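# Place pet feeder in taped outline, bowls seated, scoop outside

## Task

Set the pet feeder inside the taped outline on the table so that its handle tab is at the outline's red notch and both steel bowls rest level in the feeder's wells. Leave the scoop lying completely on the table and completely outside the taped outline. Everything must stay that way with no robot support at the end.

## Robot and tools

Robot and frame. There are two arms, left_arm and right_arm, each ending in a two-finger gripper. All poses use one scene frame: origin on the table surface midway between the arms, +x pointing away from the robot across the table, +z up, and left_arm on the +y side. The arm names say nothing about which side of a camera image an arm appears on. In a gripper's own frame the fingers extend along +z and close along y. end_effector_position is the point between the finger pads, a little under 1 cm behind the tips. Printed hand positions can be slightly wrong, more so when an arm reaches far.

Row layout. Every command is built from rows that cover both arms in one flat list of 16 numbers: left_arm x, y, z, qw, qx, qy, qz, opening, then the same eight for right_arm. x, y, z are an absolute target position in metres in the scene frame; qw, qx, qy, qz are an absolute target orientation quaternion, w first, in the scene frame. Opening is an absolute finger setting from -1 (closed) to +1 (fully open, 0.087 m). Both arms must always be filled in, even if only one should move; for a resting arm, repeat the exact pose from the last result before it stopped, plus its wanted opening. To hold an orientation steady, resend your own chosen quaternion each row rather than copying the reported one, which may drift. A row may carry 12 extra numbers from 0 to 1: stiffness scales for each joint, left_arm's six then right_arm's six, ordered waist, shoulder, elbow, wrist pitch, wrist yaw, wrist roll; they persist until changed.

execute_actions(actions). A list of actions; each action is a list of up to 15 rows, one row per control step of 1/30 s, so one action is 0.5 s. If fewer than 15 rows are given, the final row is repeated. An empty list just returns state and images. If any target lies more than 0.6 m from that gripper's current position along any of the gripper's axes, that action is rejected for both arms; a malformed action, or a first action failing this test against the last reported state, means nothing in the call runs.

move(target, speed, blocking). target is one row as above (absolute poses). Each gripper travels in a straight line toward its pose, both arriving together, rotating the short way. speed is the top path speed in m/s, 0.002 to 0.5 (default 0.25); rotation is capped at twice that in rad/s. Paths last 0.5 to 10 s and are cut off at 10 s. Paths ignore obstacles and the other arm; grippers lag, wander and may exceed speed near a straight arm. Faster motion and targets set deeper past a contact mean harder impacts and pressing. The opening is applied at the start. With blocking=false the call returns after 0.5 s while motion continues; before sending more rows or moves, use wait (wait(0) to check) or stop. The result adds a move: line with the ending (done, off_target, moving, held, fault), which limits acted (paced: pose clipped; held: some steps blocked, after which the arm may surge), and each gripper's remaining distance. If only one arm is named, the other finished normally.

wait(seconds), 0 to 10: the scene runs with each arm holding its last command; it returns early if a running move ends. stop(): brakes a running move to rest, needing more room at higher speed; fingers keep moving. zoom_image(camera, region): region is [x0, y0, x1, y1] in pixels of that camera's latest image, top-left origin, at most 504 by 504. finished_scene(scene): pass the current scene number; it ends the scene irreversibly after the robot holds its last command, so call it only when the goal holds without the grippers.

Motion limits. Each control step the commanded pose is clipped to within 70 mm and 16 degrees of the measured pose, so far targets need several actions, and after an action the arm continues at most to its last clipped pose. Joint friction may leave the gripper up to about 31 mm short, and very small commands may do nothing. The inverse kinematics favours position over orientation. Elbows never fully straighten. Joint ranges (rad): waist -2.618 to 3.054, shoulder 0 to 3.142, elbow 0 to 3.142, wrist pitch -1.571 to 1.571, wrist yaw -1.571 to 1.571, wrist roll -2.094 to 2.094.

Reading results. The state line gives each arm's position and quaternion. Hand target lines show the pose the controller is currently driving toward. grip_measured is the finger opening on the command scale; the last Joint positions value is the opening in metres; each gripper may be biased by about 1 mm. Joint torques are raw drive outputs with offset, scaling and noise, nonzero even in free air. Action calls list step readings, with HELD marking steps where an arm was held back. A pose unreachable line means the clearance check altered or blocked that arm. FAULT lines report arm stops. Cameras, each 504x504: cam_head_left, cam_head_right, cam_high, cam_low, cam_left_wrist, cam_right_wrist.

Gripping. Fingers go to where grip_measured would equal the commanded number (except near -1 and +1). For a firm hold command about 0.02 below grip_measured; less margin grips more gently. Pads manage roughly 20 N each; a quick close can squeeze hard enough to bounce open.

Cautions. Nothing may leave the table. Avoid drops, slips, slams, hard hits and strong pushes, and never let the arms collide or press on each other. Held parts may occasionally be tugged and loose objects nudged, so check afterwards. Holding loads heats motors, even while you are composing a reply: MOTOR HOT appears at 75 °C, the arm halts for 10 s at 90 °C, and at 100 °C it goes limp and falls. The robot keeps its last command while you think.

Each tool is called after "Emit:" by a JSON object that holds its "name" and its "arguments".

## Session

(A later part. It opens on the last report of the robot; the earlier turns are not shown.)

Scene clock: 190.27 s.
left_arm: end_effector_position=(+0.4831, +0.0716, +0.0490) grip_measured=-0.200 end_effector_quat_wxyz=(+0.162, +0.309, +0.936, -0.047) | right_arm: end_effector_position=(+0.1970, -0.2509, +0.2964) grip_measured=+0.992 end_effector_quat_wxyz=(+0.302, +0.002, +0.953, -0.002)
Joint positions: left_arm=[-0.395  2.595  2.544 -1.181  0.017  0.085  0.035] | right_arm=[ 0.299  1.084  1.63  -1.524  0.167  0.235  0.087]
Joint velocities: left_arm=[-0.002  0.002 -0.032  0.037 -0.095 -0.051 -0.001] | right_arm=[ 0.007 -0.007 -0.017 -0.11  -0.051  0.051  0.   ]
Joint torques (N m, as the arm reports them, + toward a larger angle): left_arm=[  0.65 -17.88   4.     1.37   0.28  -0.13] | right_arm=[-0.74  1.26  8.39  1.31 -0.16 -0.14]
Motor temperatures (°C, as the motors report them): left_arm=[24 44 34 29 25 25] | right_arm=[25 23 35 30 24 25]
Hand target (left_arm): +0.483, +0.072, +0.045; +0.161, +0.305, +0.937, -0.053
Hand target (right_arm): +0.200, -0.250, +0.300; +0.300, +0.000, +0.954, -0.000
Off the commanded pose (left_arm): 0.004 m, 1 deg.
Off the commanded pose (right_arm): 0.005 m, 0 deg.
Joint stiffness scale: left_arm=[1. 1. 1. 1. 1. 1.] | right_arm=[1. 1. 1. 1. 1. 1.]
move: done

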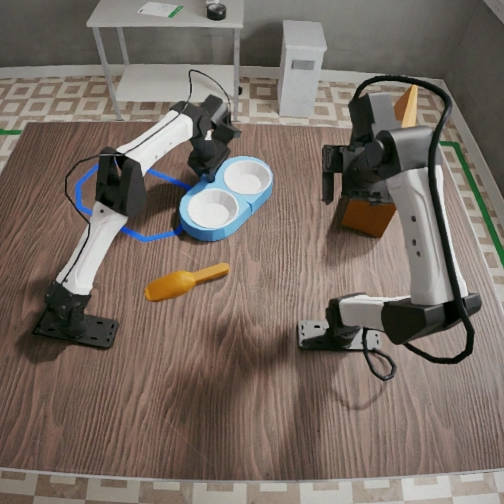

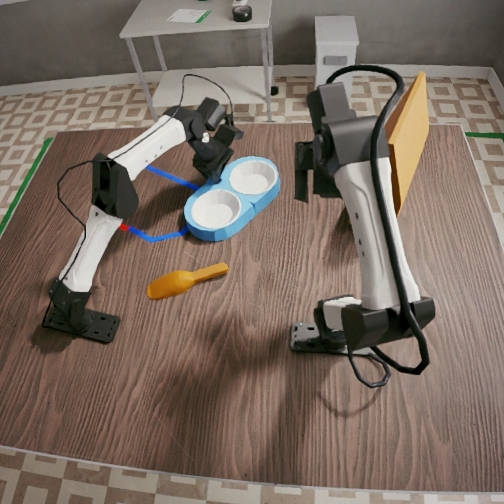

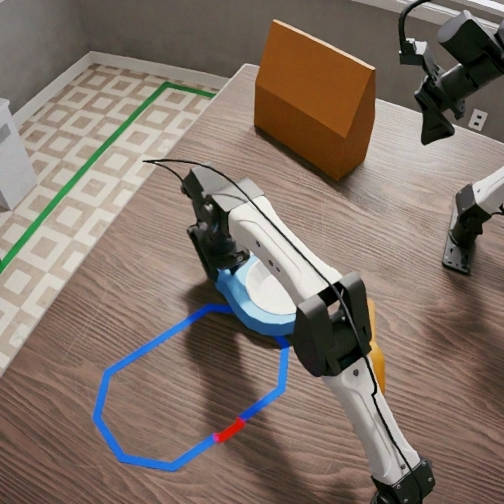

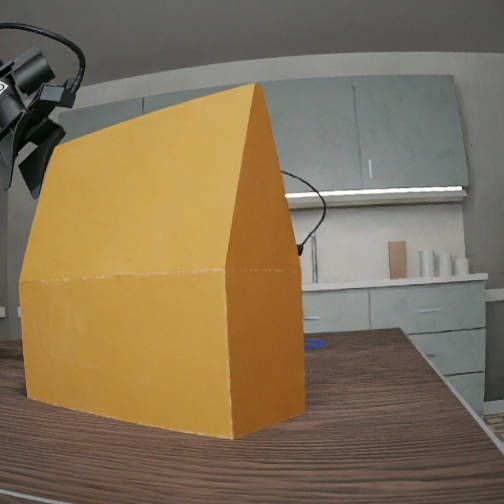

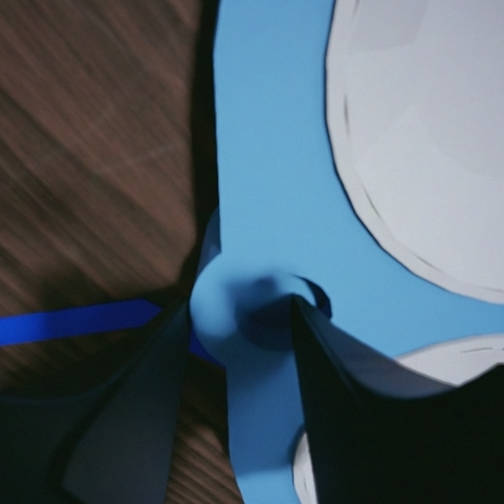

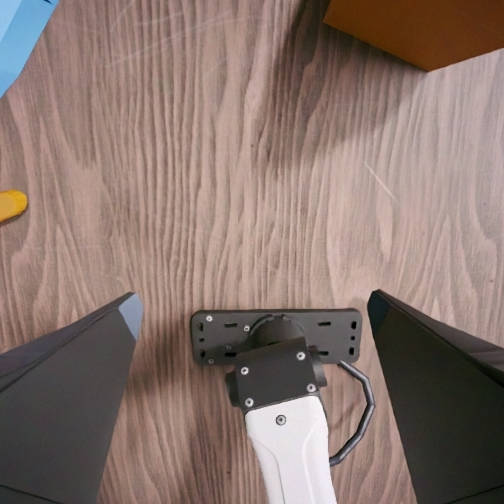

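Emit:
{"name": "move", "arguments": {"target": [0.484,0.087,0.047,0.162,0.305,0.937,-0.053,-0.2,0.2,-0.25,0.3,0.3,0,0.954,0,1], "speed": 0.04}}

Emit:
{"name": "move", "arguments": {"target": [0.484,0.087,0.025,0.162,0.305,0.937,-0.053,-0.2,0.2,-0.25,0.3,0.3,0,0.954,0,1], "speed": 0.04}}

Scene clock: 201.83 s.
left_arm: end_effector_position=(+0.4826, +0.0765, +0.0486) grip_measured=-0.200 end_effector_quat_wxyz=(+0.165, +0.304, +0.936, -0.061) | right_arm: end_effector_position=(+0.1970, -0.2509, +0.2964) grip_measured=+0.992 end_effector_quat_wxyz=(+0.302, +0.002, +0.953, -0.002)
Joint positions: left_arm=[-0.379  2.54   2.437 -1.117  0.047  0.088  0.035] | right_arm=[ 0.299  1.084  1.63  -1.524  0.167  0.235  0.087]
Joint velocities: left_arm=[-0.012 -0.027 -0.012  0.051  0.022 -0.007  0.   ] | right_arm=[-0.027  0.002 -0.002 -0.007 -0.037  0.051  0.   ]
Joint torques (N m, as the arm reports them, + toward a larger angle): left_arm=[  1.45 -17.97   3.99   1.24   0.07   0.09] | right_arm=[-0.63  1.1   8.49  1.28 -0.1  -0.16]
Motor temperatures (°C, as the motors report them): left_arm=[24 50 33 29 25 25] | right_arm=[25 23 35 30 24 25]
Hand target (left_arm): +0.484, +0.087, +0.047; +0.161, +0.305, +0.937, -0.053
Hand target (right_arm): +0.200, -0.250, +0.300; +0.300, +0.000, +0.954, -0.000
Off the commanded pose (left_arm): 0.011 m, 1 deg.
Off the commanded pose (right_arm): 0.005 m, 0 deg.
Joint stiffness scale: left_arm=[1. 1. 1. 1. 1. 1.] | right_arm=[1. 1. 1. 1. 1. 1.]
move: off_target (left_arm)

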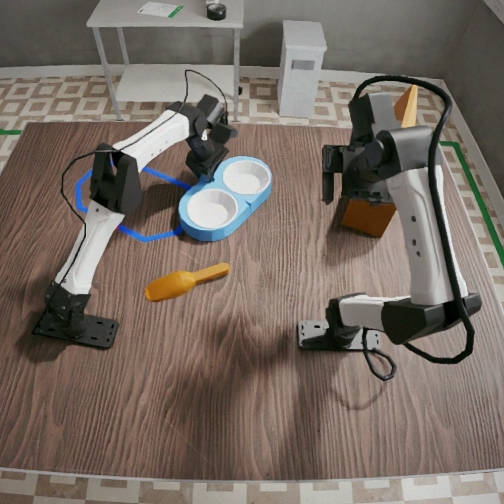

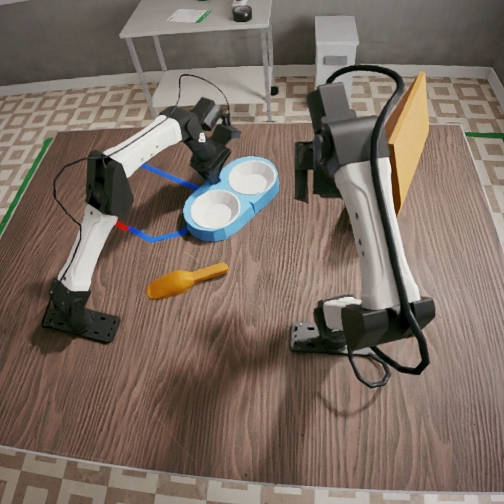

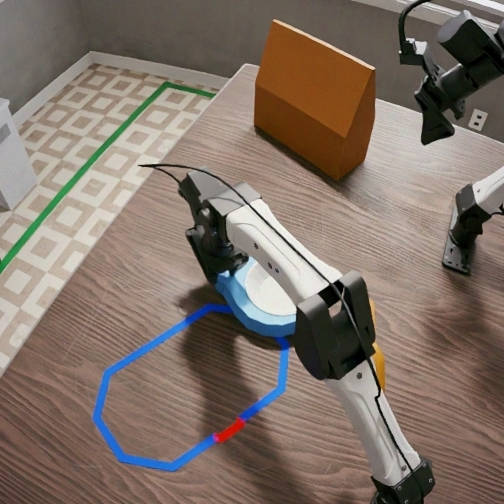

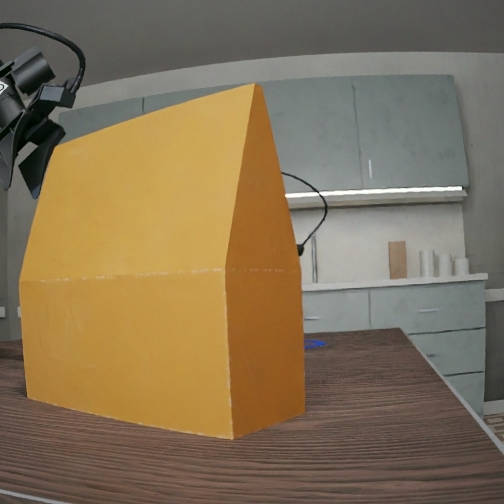

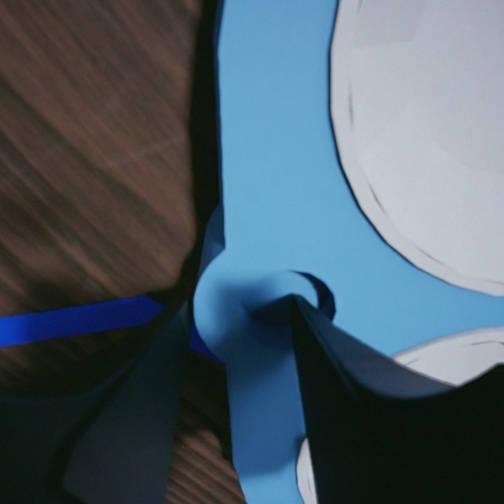

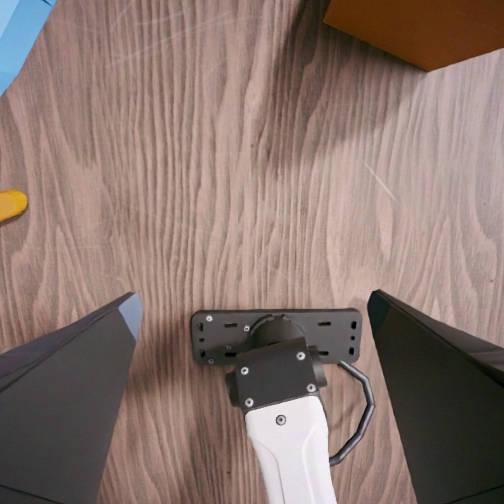

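Scene clock: 202.70 s.
left_arm: end_effector_position=(+0.4824, +0.0764, +0.0472) grip_measured=-0.200 end_effector_quat_wxyz=(+0.176, +0.305, +0.934, -0.064) | right_arm: end_effector_position=(+0.1970, -0.2509, +0.2964) grip_measured=+0.992 end_effector_quat_wxyz=(+0.302, +0.002, +0.953, -0.002)
Joint positions: left_arm=[-0.379  2.492  2.337 -1.042  0.049  0.09   0.035] | right_arm=[ 0.299  1.084  1.63  -1.524  0.167  0.235  0.087]
Joint velocities: left_arm=[ 0.002 -0.002 -0.022 -0.022 -0.066 -0.022 -0.   ] | right_arm=[-0.007  0.017  0.002 -0.037 -0.007 -0.022  0.   ]
Joint torques (N m, as the arm reports them, + toward a larger angle): left_arm=[  1.38 -14.8    3.02   1.54   0.08   0.08] | right_arm=[-0.6   0.99  8.66  1.24 -0.12 -0.15]
Motor temperatures (°C, as the motors report them): left_arm=[24 50 33 29 25 25] | right_arm=[25 23 35 30 24 25]
Hand target (left_arm): +0.483, +0.087, +0.025; +0.161, +0.305, +0.937, -0.053
Hand target (right_arm): +0.200, -0.250, +0.300; +0.300, +0.000, +0.954, -0.000
Off the commanded pose (left_arm): 0.025 m, 2 deg.
Off the commanded pose (right_arm): 0.005 m, 0 deg.
Joint stiffness scale: left_arm=[1. 1. 1. 1. 1. 1.] | right_arm=[1. 1. 1. 1. 1. 1.]
move: off_target (left_arm)

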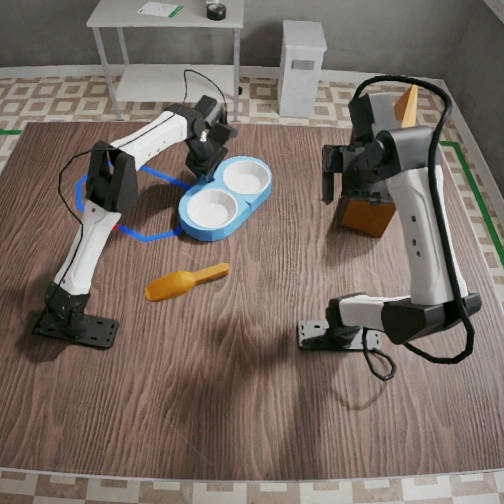

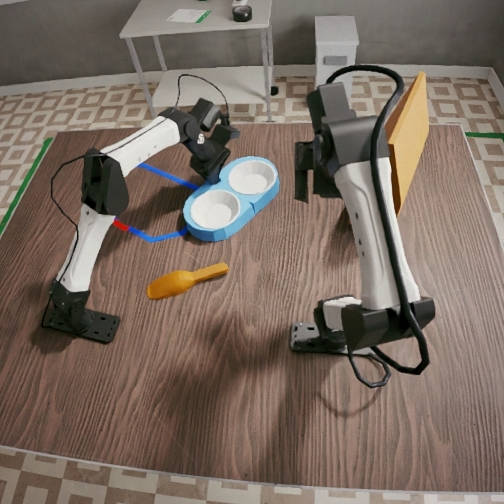

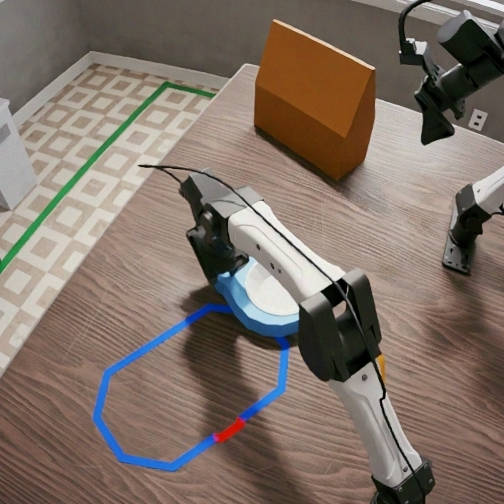

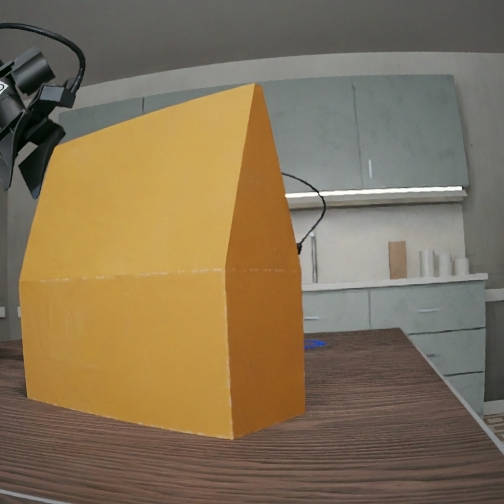

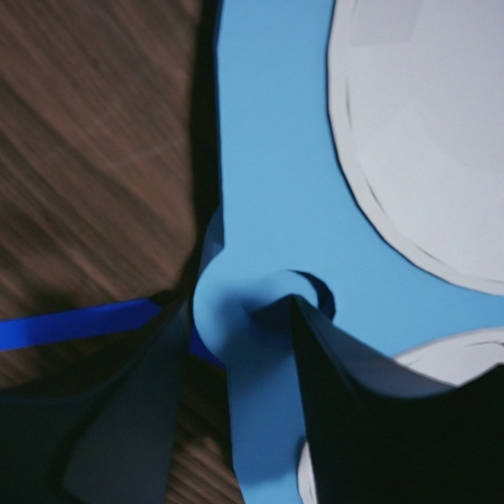

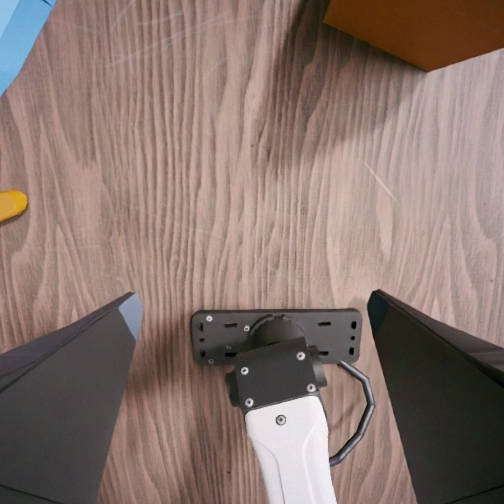

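Emit:
{"name": "move", "arguments": {"target": [0.484,0.08,0.07,0.162,0.305,0.937,-0.053,-0.2,0.2,-0.25,0.3,0.3,0,0.954,0,1], "speed": 0.05}}

Emit:
{"name": "move", "arguments": {"target": [0.494,0.087,0.065,0.162,0.305,0.937,-0.053,-0.2,0.2,-0.25,0.3,0.3,0,0.954,0,1], "speed": 0.05}}

Emit:
{"name": "move", "arguments": {"target": [0.494,0.087,0.03,0.162,0.305,0.937,-0.053,-0.2,0.2,-0.25,0.3,0.3,0,0.954,0,1], "speed": 0.04}}

Scene clock: 215.37 s.
left_arm: end_effector_position=(+0.4834, +0.0775, +0.0751) grip_measured=-0.200 end_effector_quat_wxyz=(+0.169, +0.305, +0.935, -0.058) | right_arm: end_effector_position=(+0.1970, -0.2509, +0.2964) grip_measured=+0.992 end_effector_quat_wxyz=(+0.302, +0.002, +0.953, -0.002)
Joint positions: left_arm=[-0.379  2.577  2.613 -1.248  0.04   0.091  0.035] | right_arm=[ 0.299  1.084  1.63  -1.524  0.167  0.235  0.087]
Joint velocities: left_arm=[-0.022 -0.017  0.032 -0.037 -0.022  0.022  0.   ] | right_arm=[ 0.002 -0.002  0.007 -0.022 -0.037  0.037 -0.   ]
Joint torques (N m, as the arm reports them, + toward a larger angle): left_arm=[  0.5  -14.77   7.95   0.99   0.09  -0.05] | right_arm=[-0.36  0.81  8.47  1.25 -0.15 -0.07]
Motor temperatures (°C, as the motors report them): left_arm=[24 51 33 30 25 25] | right_arm=[25 23 35 31 24 25]
Hand target (left_arm): +0.484, +0.080, +0.070; +0.163, +0.305, +0.937, -0.053
Hand target (right_arm): +0.200, -0.250, +0.300; +0.300, +0.000, +0.954, -0.000
Off the commanded pose (left_arm): 0.006 m, 1 deg.
Off the commanded pose (right_arm): 0.005 m, 0 deg.
Joint stiffness scale: left_arm=[1. 1. 1. 1. 1. 1.] | right_arm=[1. 1. 1. 1. 1. 1.]
move: done

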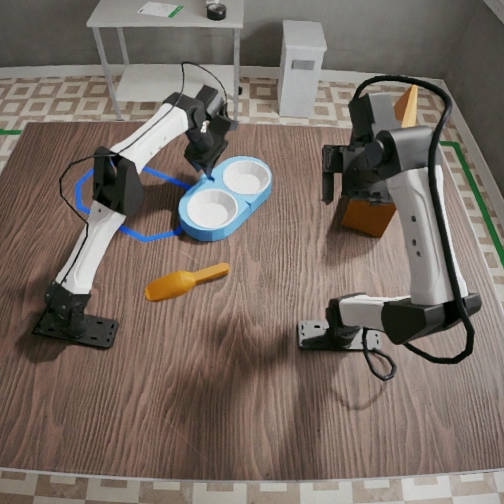

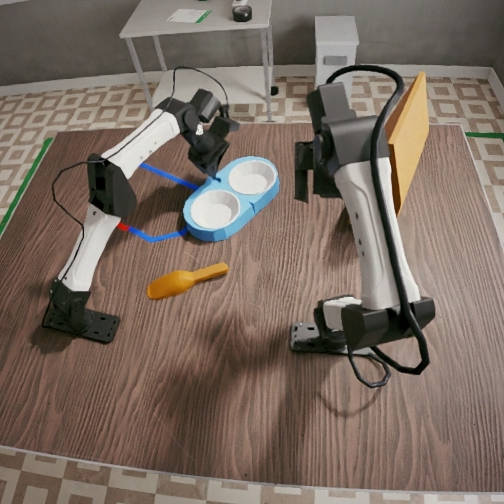

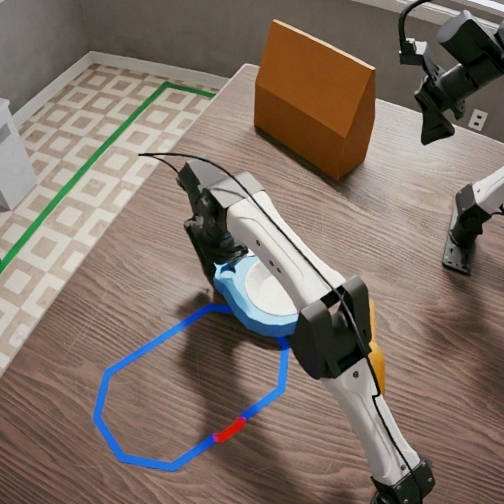

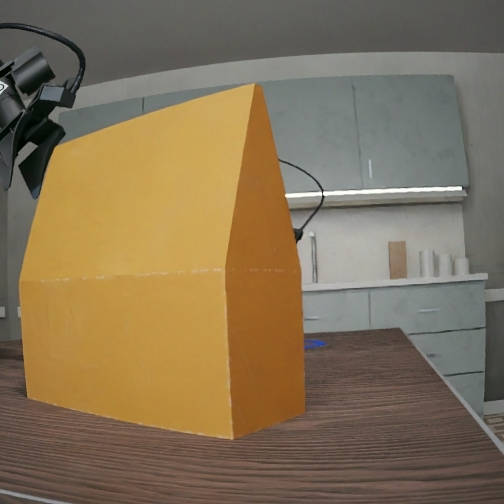

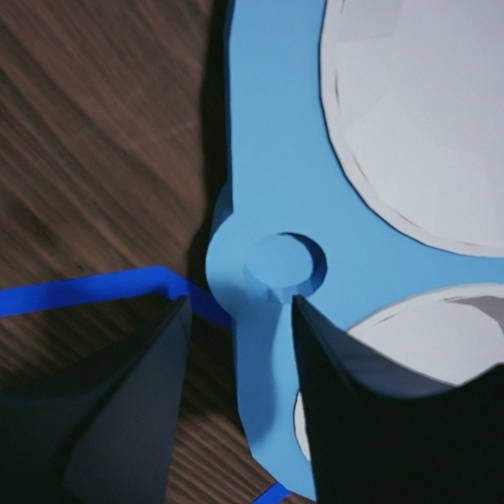

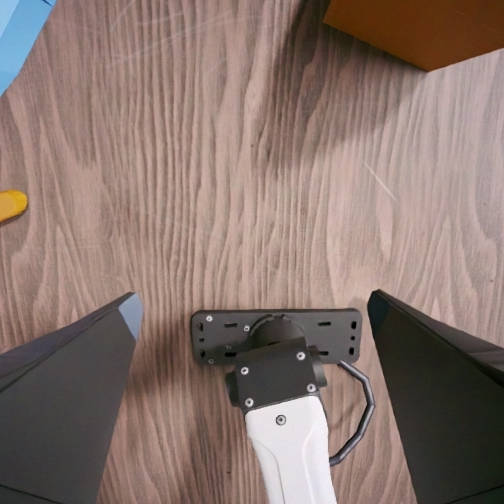

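Scene clock: 216.20 s.
left_arm: end_effector_position=(+0.4929, +0.0834, +0.0693) grip_measured=-0.200 end_effector_quat_wxyz=(+0.170, +0.303, +0.936, -0.056) | right_arm: end_effector_position=(+0.1970, -0.2509, +0.2964) grip_measured=+0.992 end_effector_quat_wxyz=(+0.302, +0.002, +0.953, -0.002)
Joint positions: left_arm=[-0.361  2.628  2.688 -1.272  0.04   0.104  0.035] | right_arm=[ 0.299  1.084  1.63  -1.524  0.167  0.235  0.087]
Joint velocities: left_arm=[ 0.002 -0.002  0.066 -0.081 -0.066 -0.051  0.   ] | right_arm=[-0.017 -0.002  0.002  0.007  0.022 -0.051 -0.001]
Joint torques (N m, as the arm reports them, + toward a larger angle): left_arm=[  0.8  -15.18   8.03   1.04   0.15   0.02] | right_arm=[-0.48  0.97  8.21  1.29 -0.14 -0.15]
Motor temperatures (°C, as the motors report them): left_arm=[24 52 33 30 25 25] | right_arm=[25 23 35 31 24 25]
Hand target (left_arm): +0.494, +0.087, +0.065; +0.164, +0.305, +0.937, -0.054
Hand target (right_arm): +0.200, -0.250, +0.300; +0.300, +0.000, +0.954, -0.000
Off the commanded pose (left_arm): 0.006 m, 1 deg.
Off the commanded pose (right_arm): 0.005 m, 0 deg.
Joint stiffness scale: left_arm=[1. 1. 1. 1. 1. 1.] | right_arm=[1. 1. 1. 1. 1. 1.]
move: done

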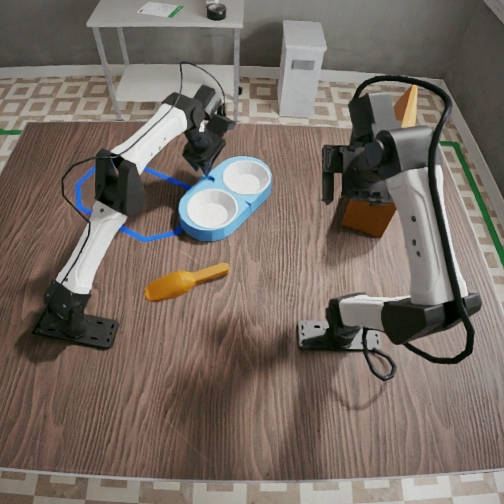

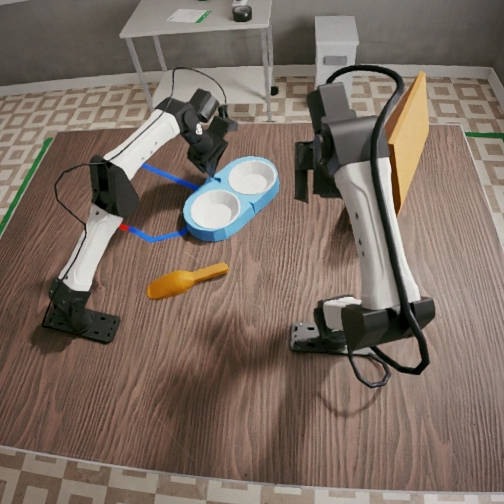

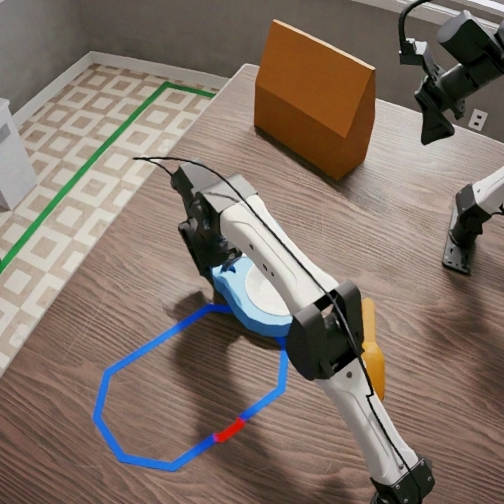

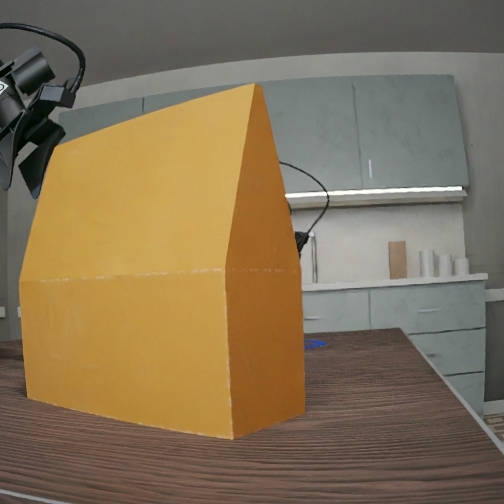

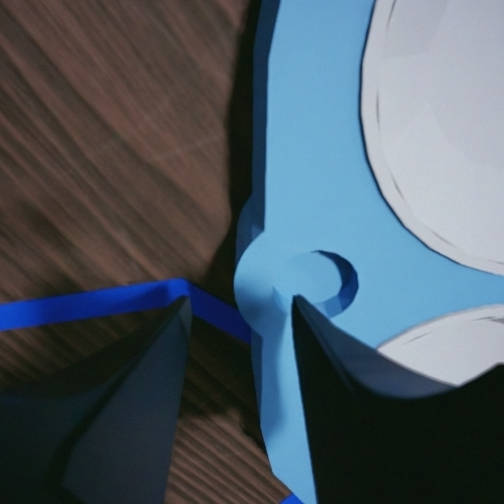

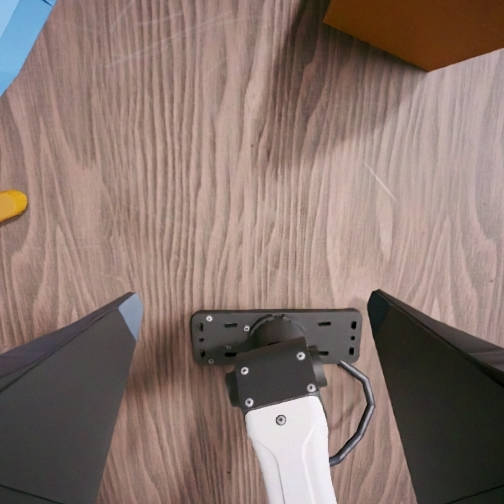

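Scene clock: 217.43 s.
left_arm: end_effector_position=(+0.4900, +0.0845, +0.0475) grip_measured=-0.200 end_effector_quat_wxyz=(+0.165, +0.304, +0.937, -0.056) | right_arm: end_effector_position=(+0.1970, -0.2509, +0.2964) grip_measured=+0.992 end_effector_quat_wxyz=(+0.302, +0.002, +0.953, -0.002)
Joint positions: left_arm=[-0.361  2.566  2.482 -1.139  0.043  0.105  0.035] | right_arm=[ 0.299  1.084  1.63  -1.524  0.167  0.235  0.087]
Joint velocities: left_arm=[ 0.017 -0.017 -0.042  0.037 -0.037  0.066 -0.   ] | right_arm=[ 0.012 -0.012  0.002  0.007 -0.022  0.022  0.   ]
Joint torques (N m, as the arm reports them, + toward a larger angle): left_arm=[  0.85 -15.59   3.22   1.69   0.11   0.04] | right_arm=[-0.6   0.9   8.51  1.32 -0.15 -0.12]
Motor temperatures (°C, as the motors report them): left_arm=[24 52 33 30 25 25] | right_arm=[25 23 35 31 24 25]
Hand target (left_arm): +0.493, +0.087, +0.030; +0.160, +0.305, +0.937, -0.053
Hand target (right_arm): +0.200, -0.250, +0.300; +0.300, +0.000, +0.954, -0.000
Off the commanded pose (left_arm): 0.018 m, 0 deg.
Off the commanded pose (right_arm): 0.005 m, 0 deg.
Joint stiffness scale: left_arm=[1. 1. 1. 1. 1. 1.] | right_arm=[1. 1. 1. 1. 1. 1.]
move: off_target (left_arm)

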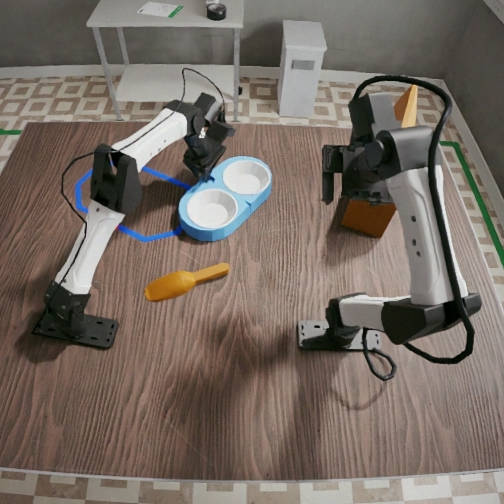

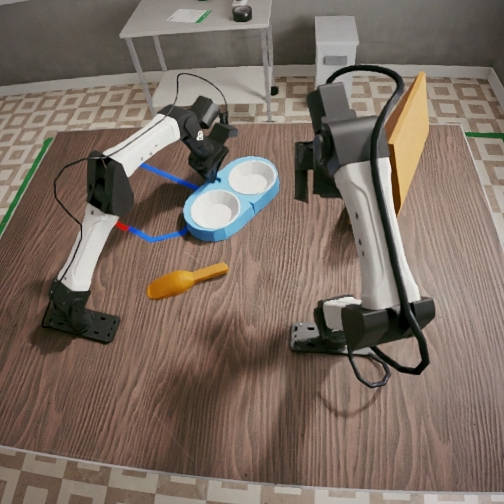

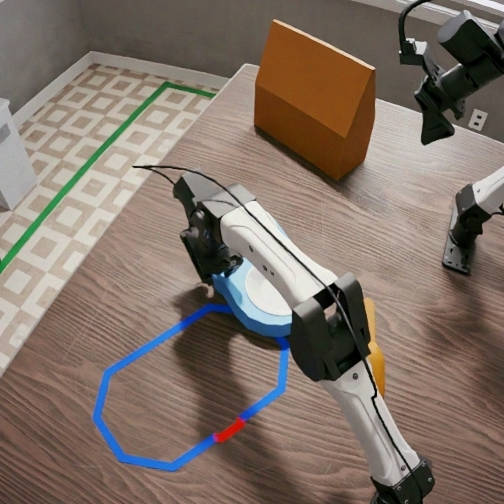

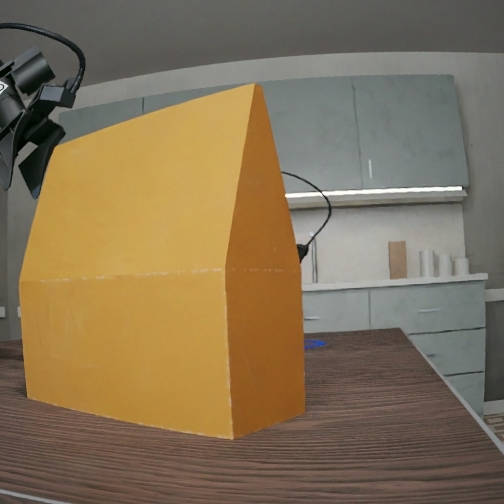

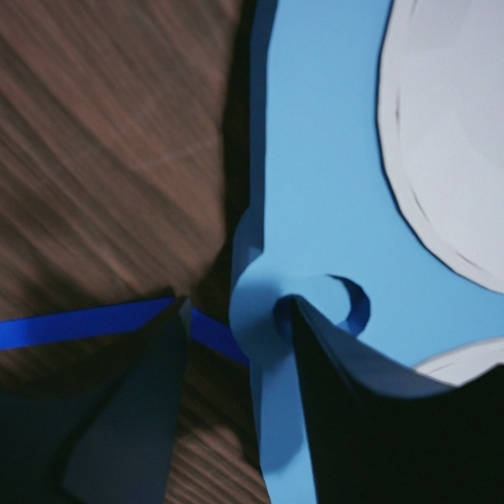

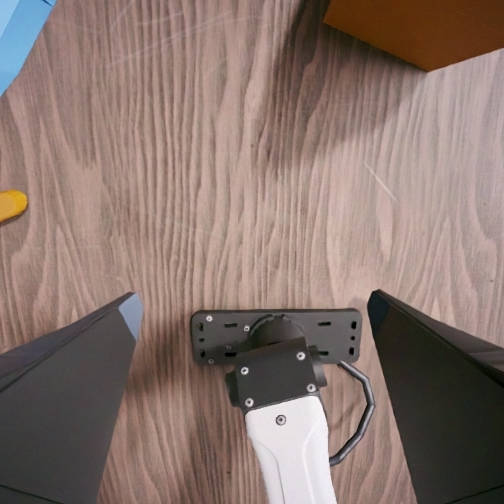

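Emit:
{"name": "execute_actions", "arguments": {"actions": [[[0.49,0.085,0.04,0.162,0.305,0.937,-0.053,-0.45,0.2,-0.25,0.3,0.3,0,0.954,0,1]],[[0.49,0.085,0.04,0.162,0.305,0.937,-0.053,-0.62,0.2,-0.25,0.3,0.3,0,0.954,0,1]],[[0.49,0.085,0.04,0.162,0.305,0.937,-0.053,-0.75,0.2,-0.25,0.3,0.3,0,0.954,0,1]]]}}

Scene clock: 228.07 s.
left_arm: end_effector_position=(+0.4896, +0.0815, +0.0478) grip_measured=-0.602 end_effector_quat_wxyz=(+0.166, +0.301, +0.937, -0.062) | right_arm: end_effector_position=(+0.1970, -0.2509, +0.2964) grip_measured=+0.992 end_effector_quat_wxyz=(+0.302, +0.002, +0.953, -0.002)
Joint positions: left_arm=[-0.363  2.565  2.48  -1.134  0.052  0.095  0.017] | right_arm=[ 0.299  1.084  1.63  -1.524  0.167  0.235  0.087]
Joint velocities: left_arm=[ 0.002  0.012  0.002 -0.022 -0.022 -0.022 -0.001] | right_arm=[ 0.002 -0.002 -0.007 -0.007 -0.081  0.051 -0.001]
Joint torques (N m, as the arm reports them, + toward a larger angle): left_arm=[  0.38 -16.46   4.89   1.29   0.03   0.04] | right_arm=[-0.48  0.94  8.41  1.25 -0.06 -0.12]
Motor temperatures (°C, as the motors report them): left_arm=[24 54 32 30 25 25] | right_arm=[25 23 35 31 24 25]
Hand target (left_arm): +0.490, +0.085, +0.040; +0.161, +0.305, +0.937, -0.053
Hand target (right_arm): +0.200, -0.250, +0.300; +0.300, +0.000, +0.954, -0.000
Off the commanded pose (left_arm): 0.009 m, 1 deg.
Off the commanded pose (right_arm): 0.005 m, 0 deg.
Joint stiffness scale: left_arm=[1. 1. 1. 1. 1. 1.] | right_arm=[1. 1. 1. 1. 1. 1.]
Step readings (end_effector_position; steps 1 to 15: 1st action; 16 to 30: 2nd action; 31 to 45: 3rd action):
0: left_arm (+0.4901, +0.0845, +0.0476) | right_arm (+0.1970, -0.2509, +0.2964)
1: left_arm (+0.4895, +0.0835, +0.0476) | right_arm (+0.1970, -0.2509, +0.2964)
2: left_arm (+0.4891, +0.0824, +0.0477) | right_arm (+0.1970, -0.2509, +0.2964)
4: left_arm (+0.4886, +0.0818, +0.0476) | right_arm (+0.1970, -0.2509, +0.2964)
8: left_arm (+0.4885, +0.0816, +0.0477) | right_arm (+0.1970, -0.2509, +0.2964)
15: left_arm (+0.4885, +0.0816, +0.0477) | right_arm (+0.1970, -0.2509, +0.2964)
16: left_arm (+0.4883, +0.0811, +0.0477) | right_arm (+0.1970, -0.2509, +0.2964)
17: left_arm (+0.4888, +0.0816, +0.0477) | right_arm (+0.1970, -0.2509, +0.2964)
19: left_arm (+0.4895, +0.0815, +0.0478) | right_arm (+0.1970, -0.2509, +0.2964)
23: left_arm (+0.4896, +0.0815, +0.0478) | right_arm (+0.1970, -0.2509, +0.2964)
30: left_arm (+0.4896, +0.0815, +0.0478) | right_arm (+0.1970, -0.2509, +0.2964)
31: left_arm (+0.4896, +0.0815, +0.0478) | right_arm (+0.1970, -0.2509, +0.2964)
32: left_arm (+0.4896, +0.0815, +0.0478) | right_arm (+0.1970, -0.2509, +0.2964)
34: left_arm (+0.4896, +0.0815, +0.0478) | right_arm (+0.1970, -0.2509, +0.2964)
38: left_arm (+0.4896, +0.0815, +0.0478) | right_arm (+0.1970, -0.2509, +0.2964)
45: end_effector_position above

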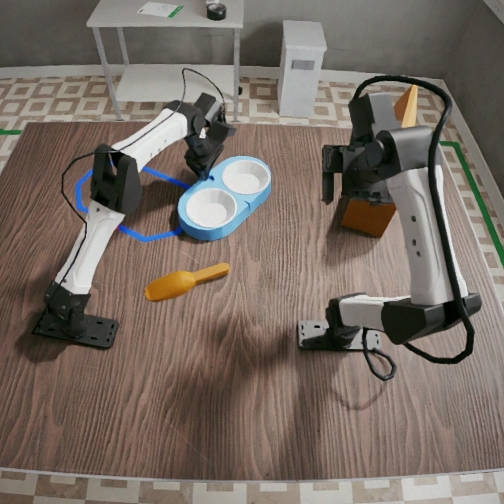

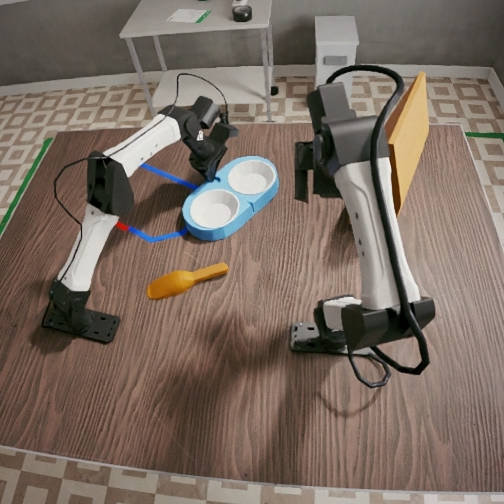

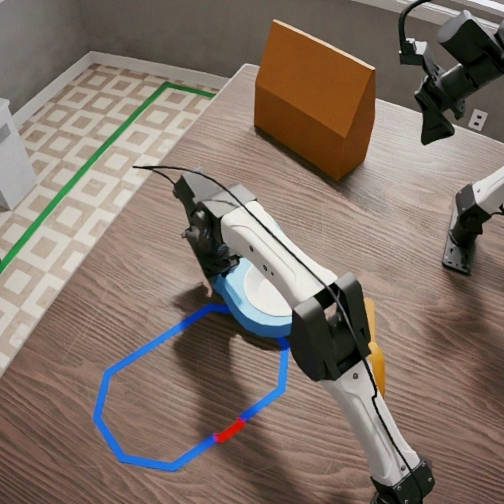

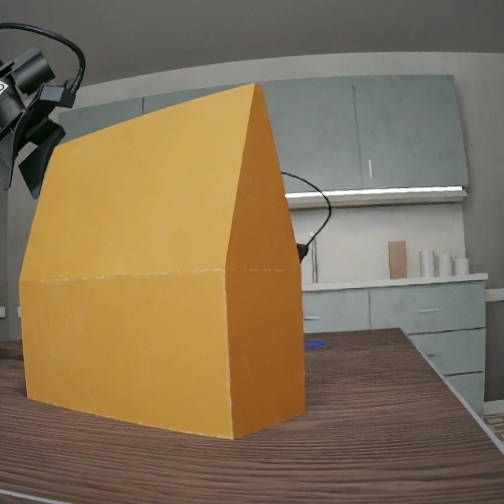

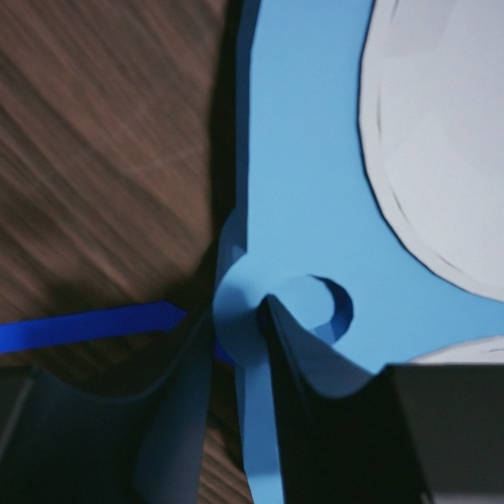

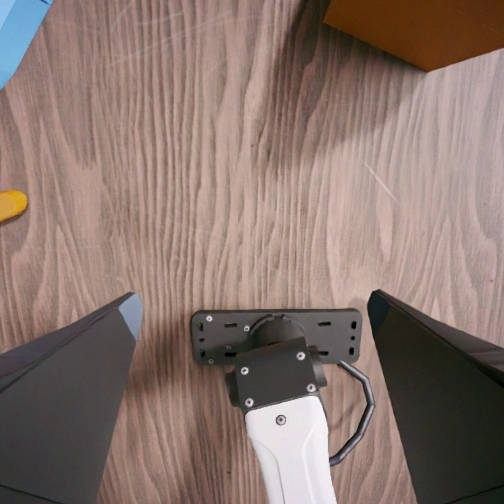

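Emit:
{"name": "move", "arguments": {"target": [0.47,0.22,0.042,0.169,0.129,0.977,-0.022,-0.66,0.2,-0.25,0.3,0.3,0,0.954,0,1], "speed": 0.08}}

Emit:
{"name": "move", "arguments": {"target": [0.45,0.36,0.042,0.17,-0.043,0.984,0.007,-0.66,0.2,-0.25,0.3,0.3,0,0.954,0,1], "speed": 0.08}}

Scene clock: 247.00 s.
left_arm: end_effector_position=(+0.4695, +0.2063, +0.0467) grip_measured=-0.635 end_effector_quat_wxyz=(+0.172, +0.141, +0.974, -0.039) | right_arm: end_effector_position=(+0.1970, -0.2509, +0.2964) grip_measured=+0.992 end_effector_quat_wxyz=(+0.302, +0.002, +0.953, -0.002)
Joint positions: left_arm=[-0.152  2.177  1.797 -0.835  0.022 -0.022  0.016] | right_arm=[ 0.299  1.084  1.63  -1.524  0.167  0.235  0.087]
Joint velocities: left_arm=[-0.022 -0.012 -0.002  0.007 -0.081 -0.066  0.001] | right_arm=[-0.002  0.002  0.002  0.007 -0.022 -0.051 -0.   ]
Joint torques (N m, as the arm reports them, + toward a larger angle): left_arm=[  1.37 -14.92   3.8    1.3   -0.1   -0.12] | right_arm=[-0.26  0.83  8.34  1.31 -0.16 -0.14]
Motor temperatures (°C, as the motors report them): left_arm=[24 57 33 30 25 25] | right_arm=[25 23 36 31 24 25]
Hand target (left_arm): +0.467, +0.219, +0.042; +0.169, +0.129, +0.977, -0.023
Hand target (right_arm): +0.200, -0.250, +0.300; +0.300, +0.000, +0.954, -0.000
Off the commanded pose (left_arm): 0.015 m, 2 deg.
Off the commanded pose (right_arm): 0.005 m, 0 deg.
Joint stiffness scale: left_arm=[1. 1. 1. 1. 1. 1.] | right_arm=[1. 1. 1. 1. 1. 1.]
move: off_target (left_arm)

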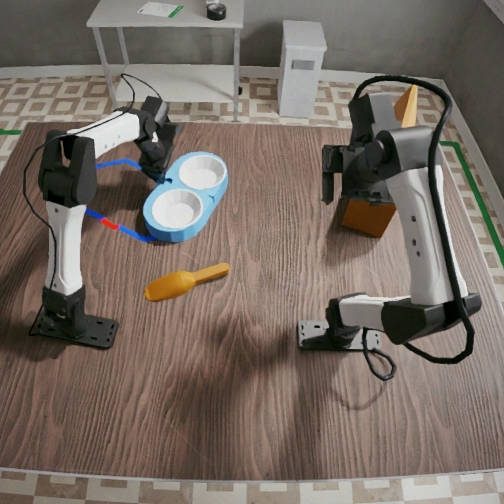

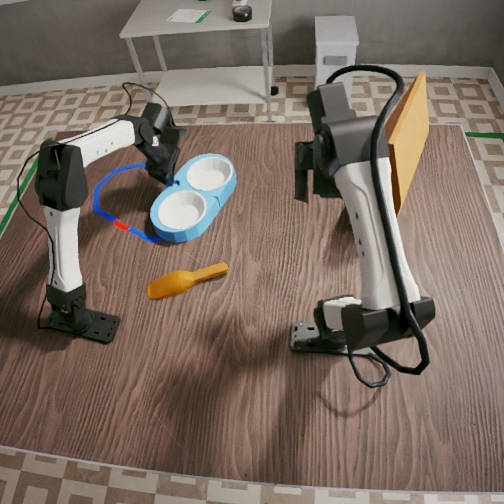

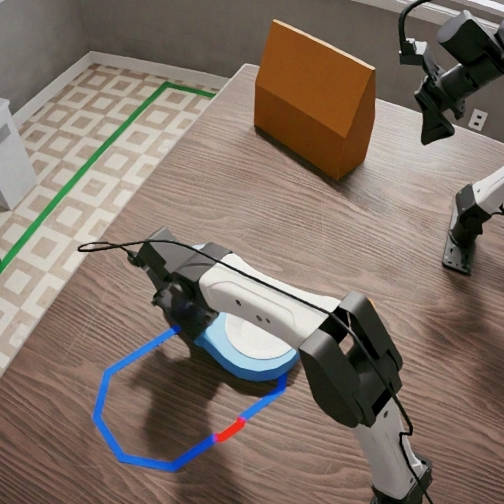

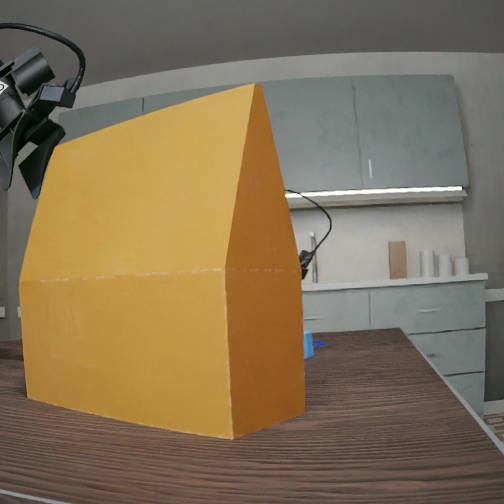

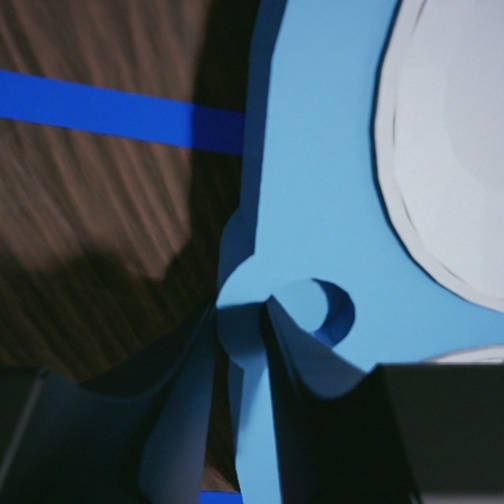

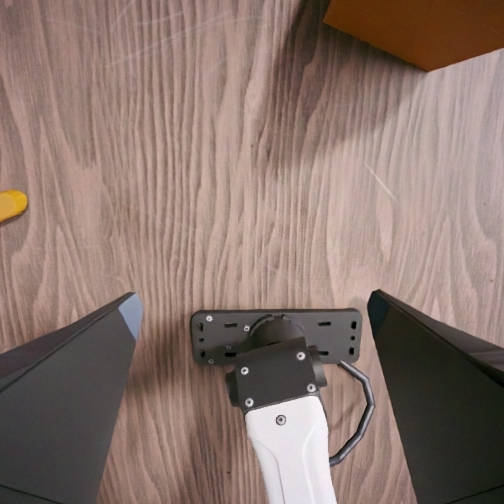

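Scene clock: 249.73 s.
left_arm: end_effector_position=(+0.4530, +0.3482, +0.0457) grip_measured=-0.638 end_effector_quat_wxyz=(+0.173, -0.030, +0.984, -0.009) | right_arm: end_effector_position=(+0.1970, -0.2509, +0.2964) grip_measured=+0.992 end_effector_quat_wxyz=(+0.302, +0.002, +0.953, -0.002)
Joint positions: left_arm=[ 0.155  2.027  1.562 -0.758  0.008 -0.061  0.016] | right_arm=[ 0.299  1.084  1.63  -1.524  0.167  0.235  0.087]
Joint velocities: left_arm=[ 0.002  0.002  0.002 -0.007 -0.051 -0.051 -0.   ] | right_arm=[-0.022  0.007  0.012  0.022 -0.007 -0.007 -0.   ]
Joint torques (N m, as the arm reports them, + toward a larger angle): left_arm=[  1.35 -13.65   3.98   1.33  -0.12  -0.18] | right_arm=[-0.53  0.91  8.39  1.3  -0.1  -0.18]
Motor temperatures (°C, as the motors report them): left_arm=[24 57 33 30 25 25] | right_arm=[25 23 36 31 24 25]
Hand target (left_arm): +0.447, +0.358, +0.042; +0.170, -0.043, +0.985, +0.005
Hand target (right_arm): +0.200, -0.250, +0.300; +0.300, +0.000, +0.954, -0.000
Off the commanded pose (left_arm): 0.013 m, 2 deg.
Off the commanded pose (right_arm): 0.005 m, 0 deg.
Joint stiffness scale: left_arm=[1. 1. 1. 1. 1. 1.] | right_arm=[1. 1. 1. 1. 1. 1.]
move: off_target (left_arm)

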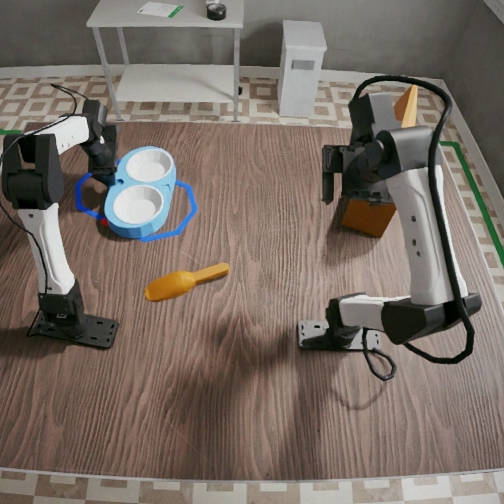

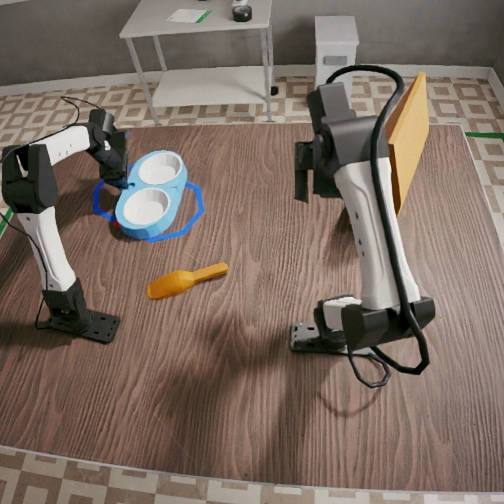

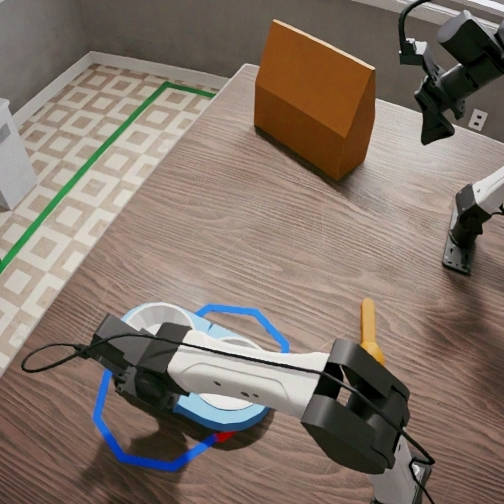

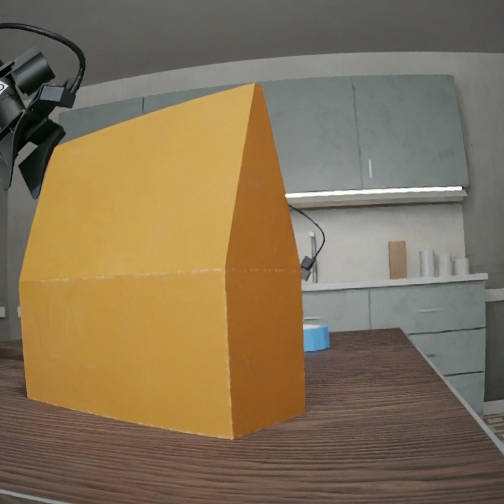

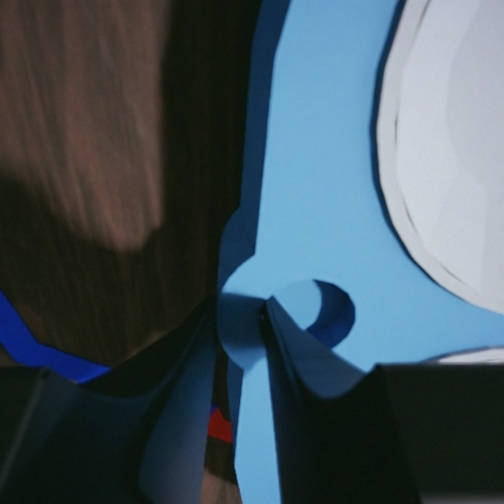

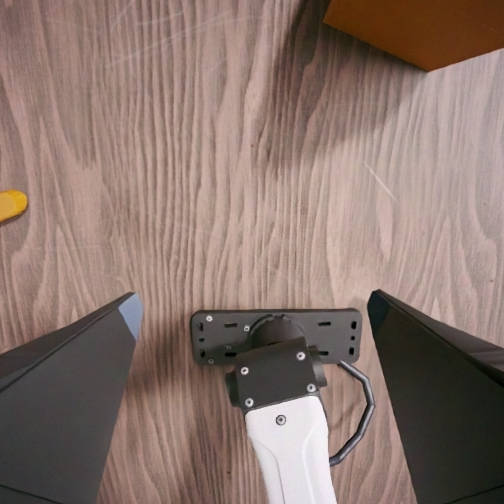

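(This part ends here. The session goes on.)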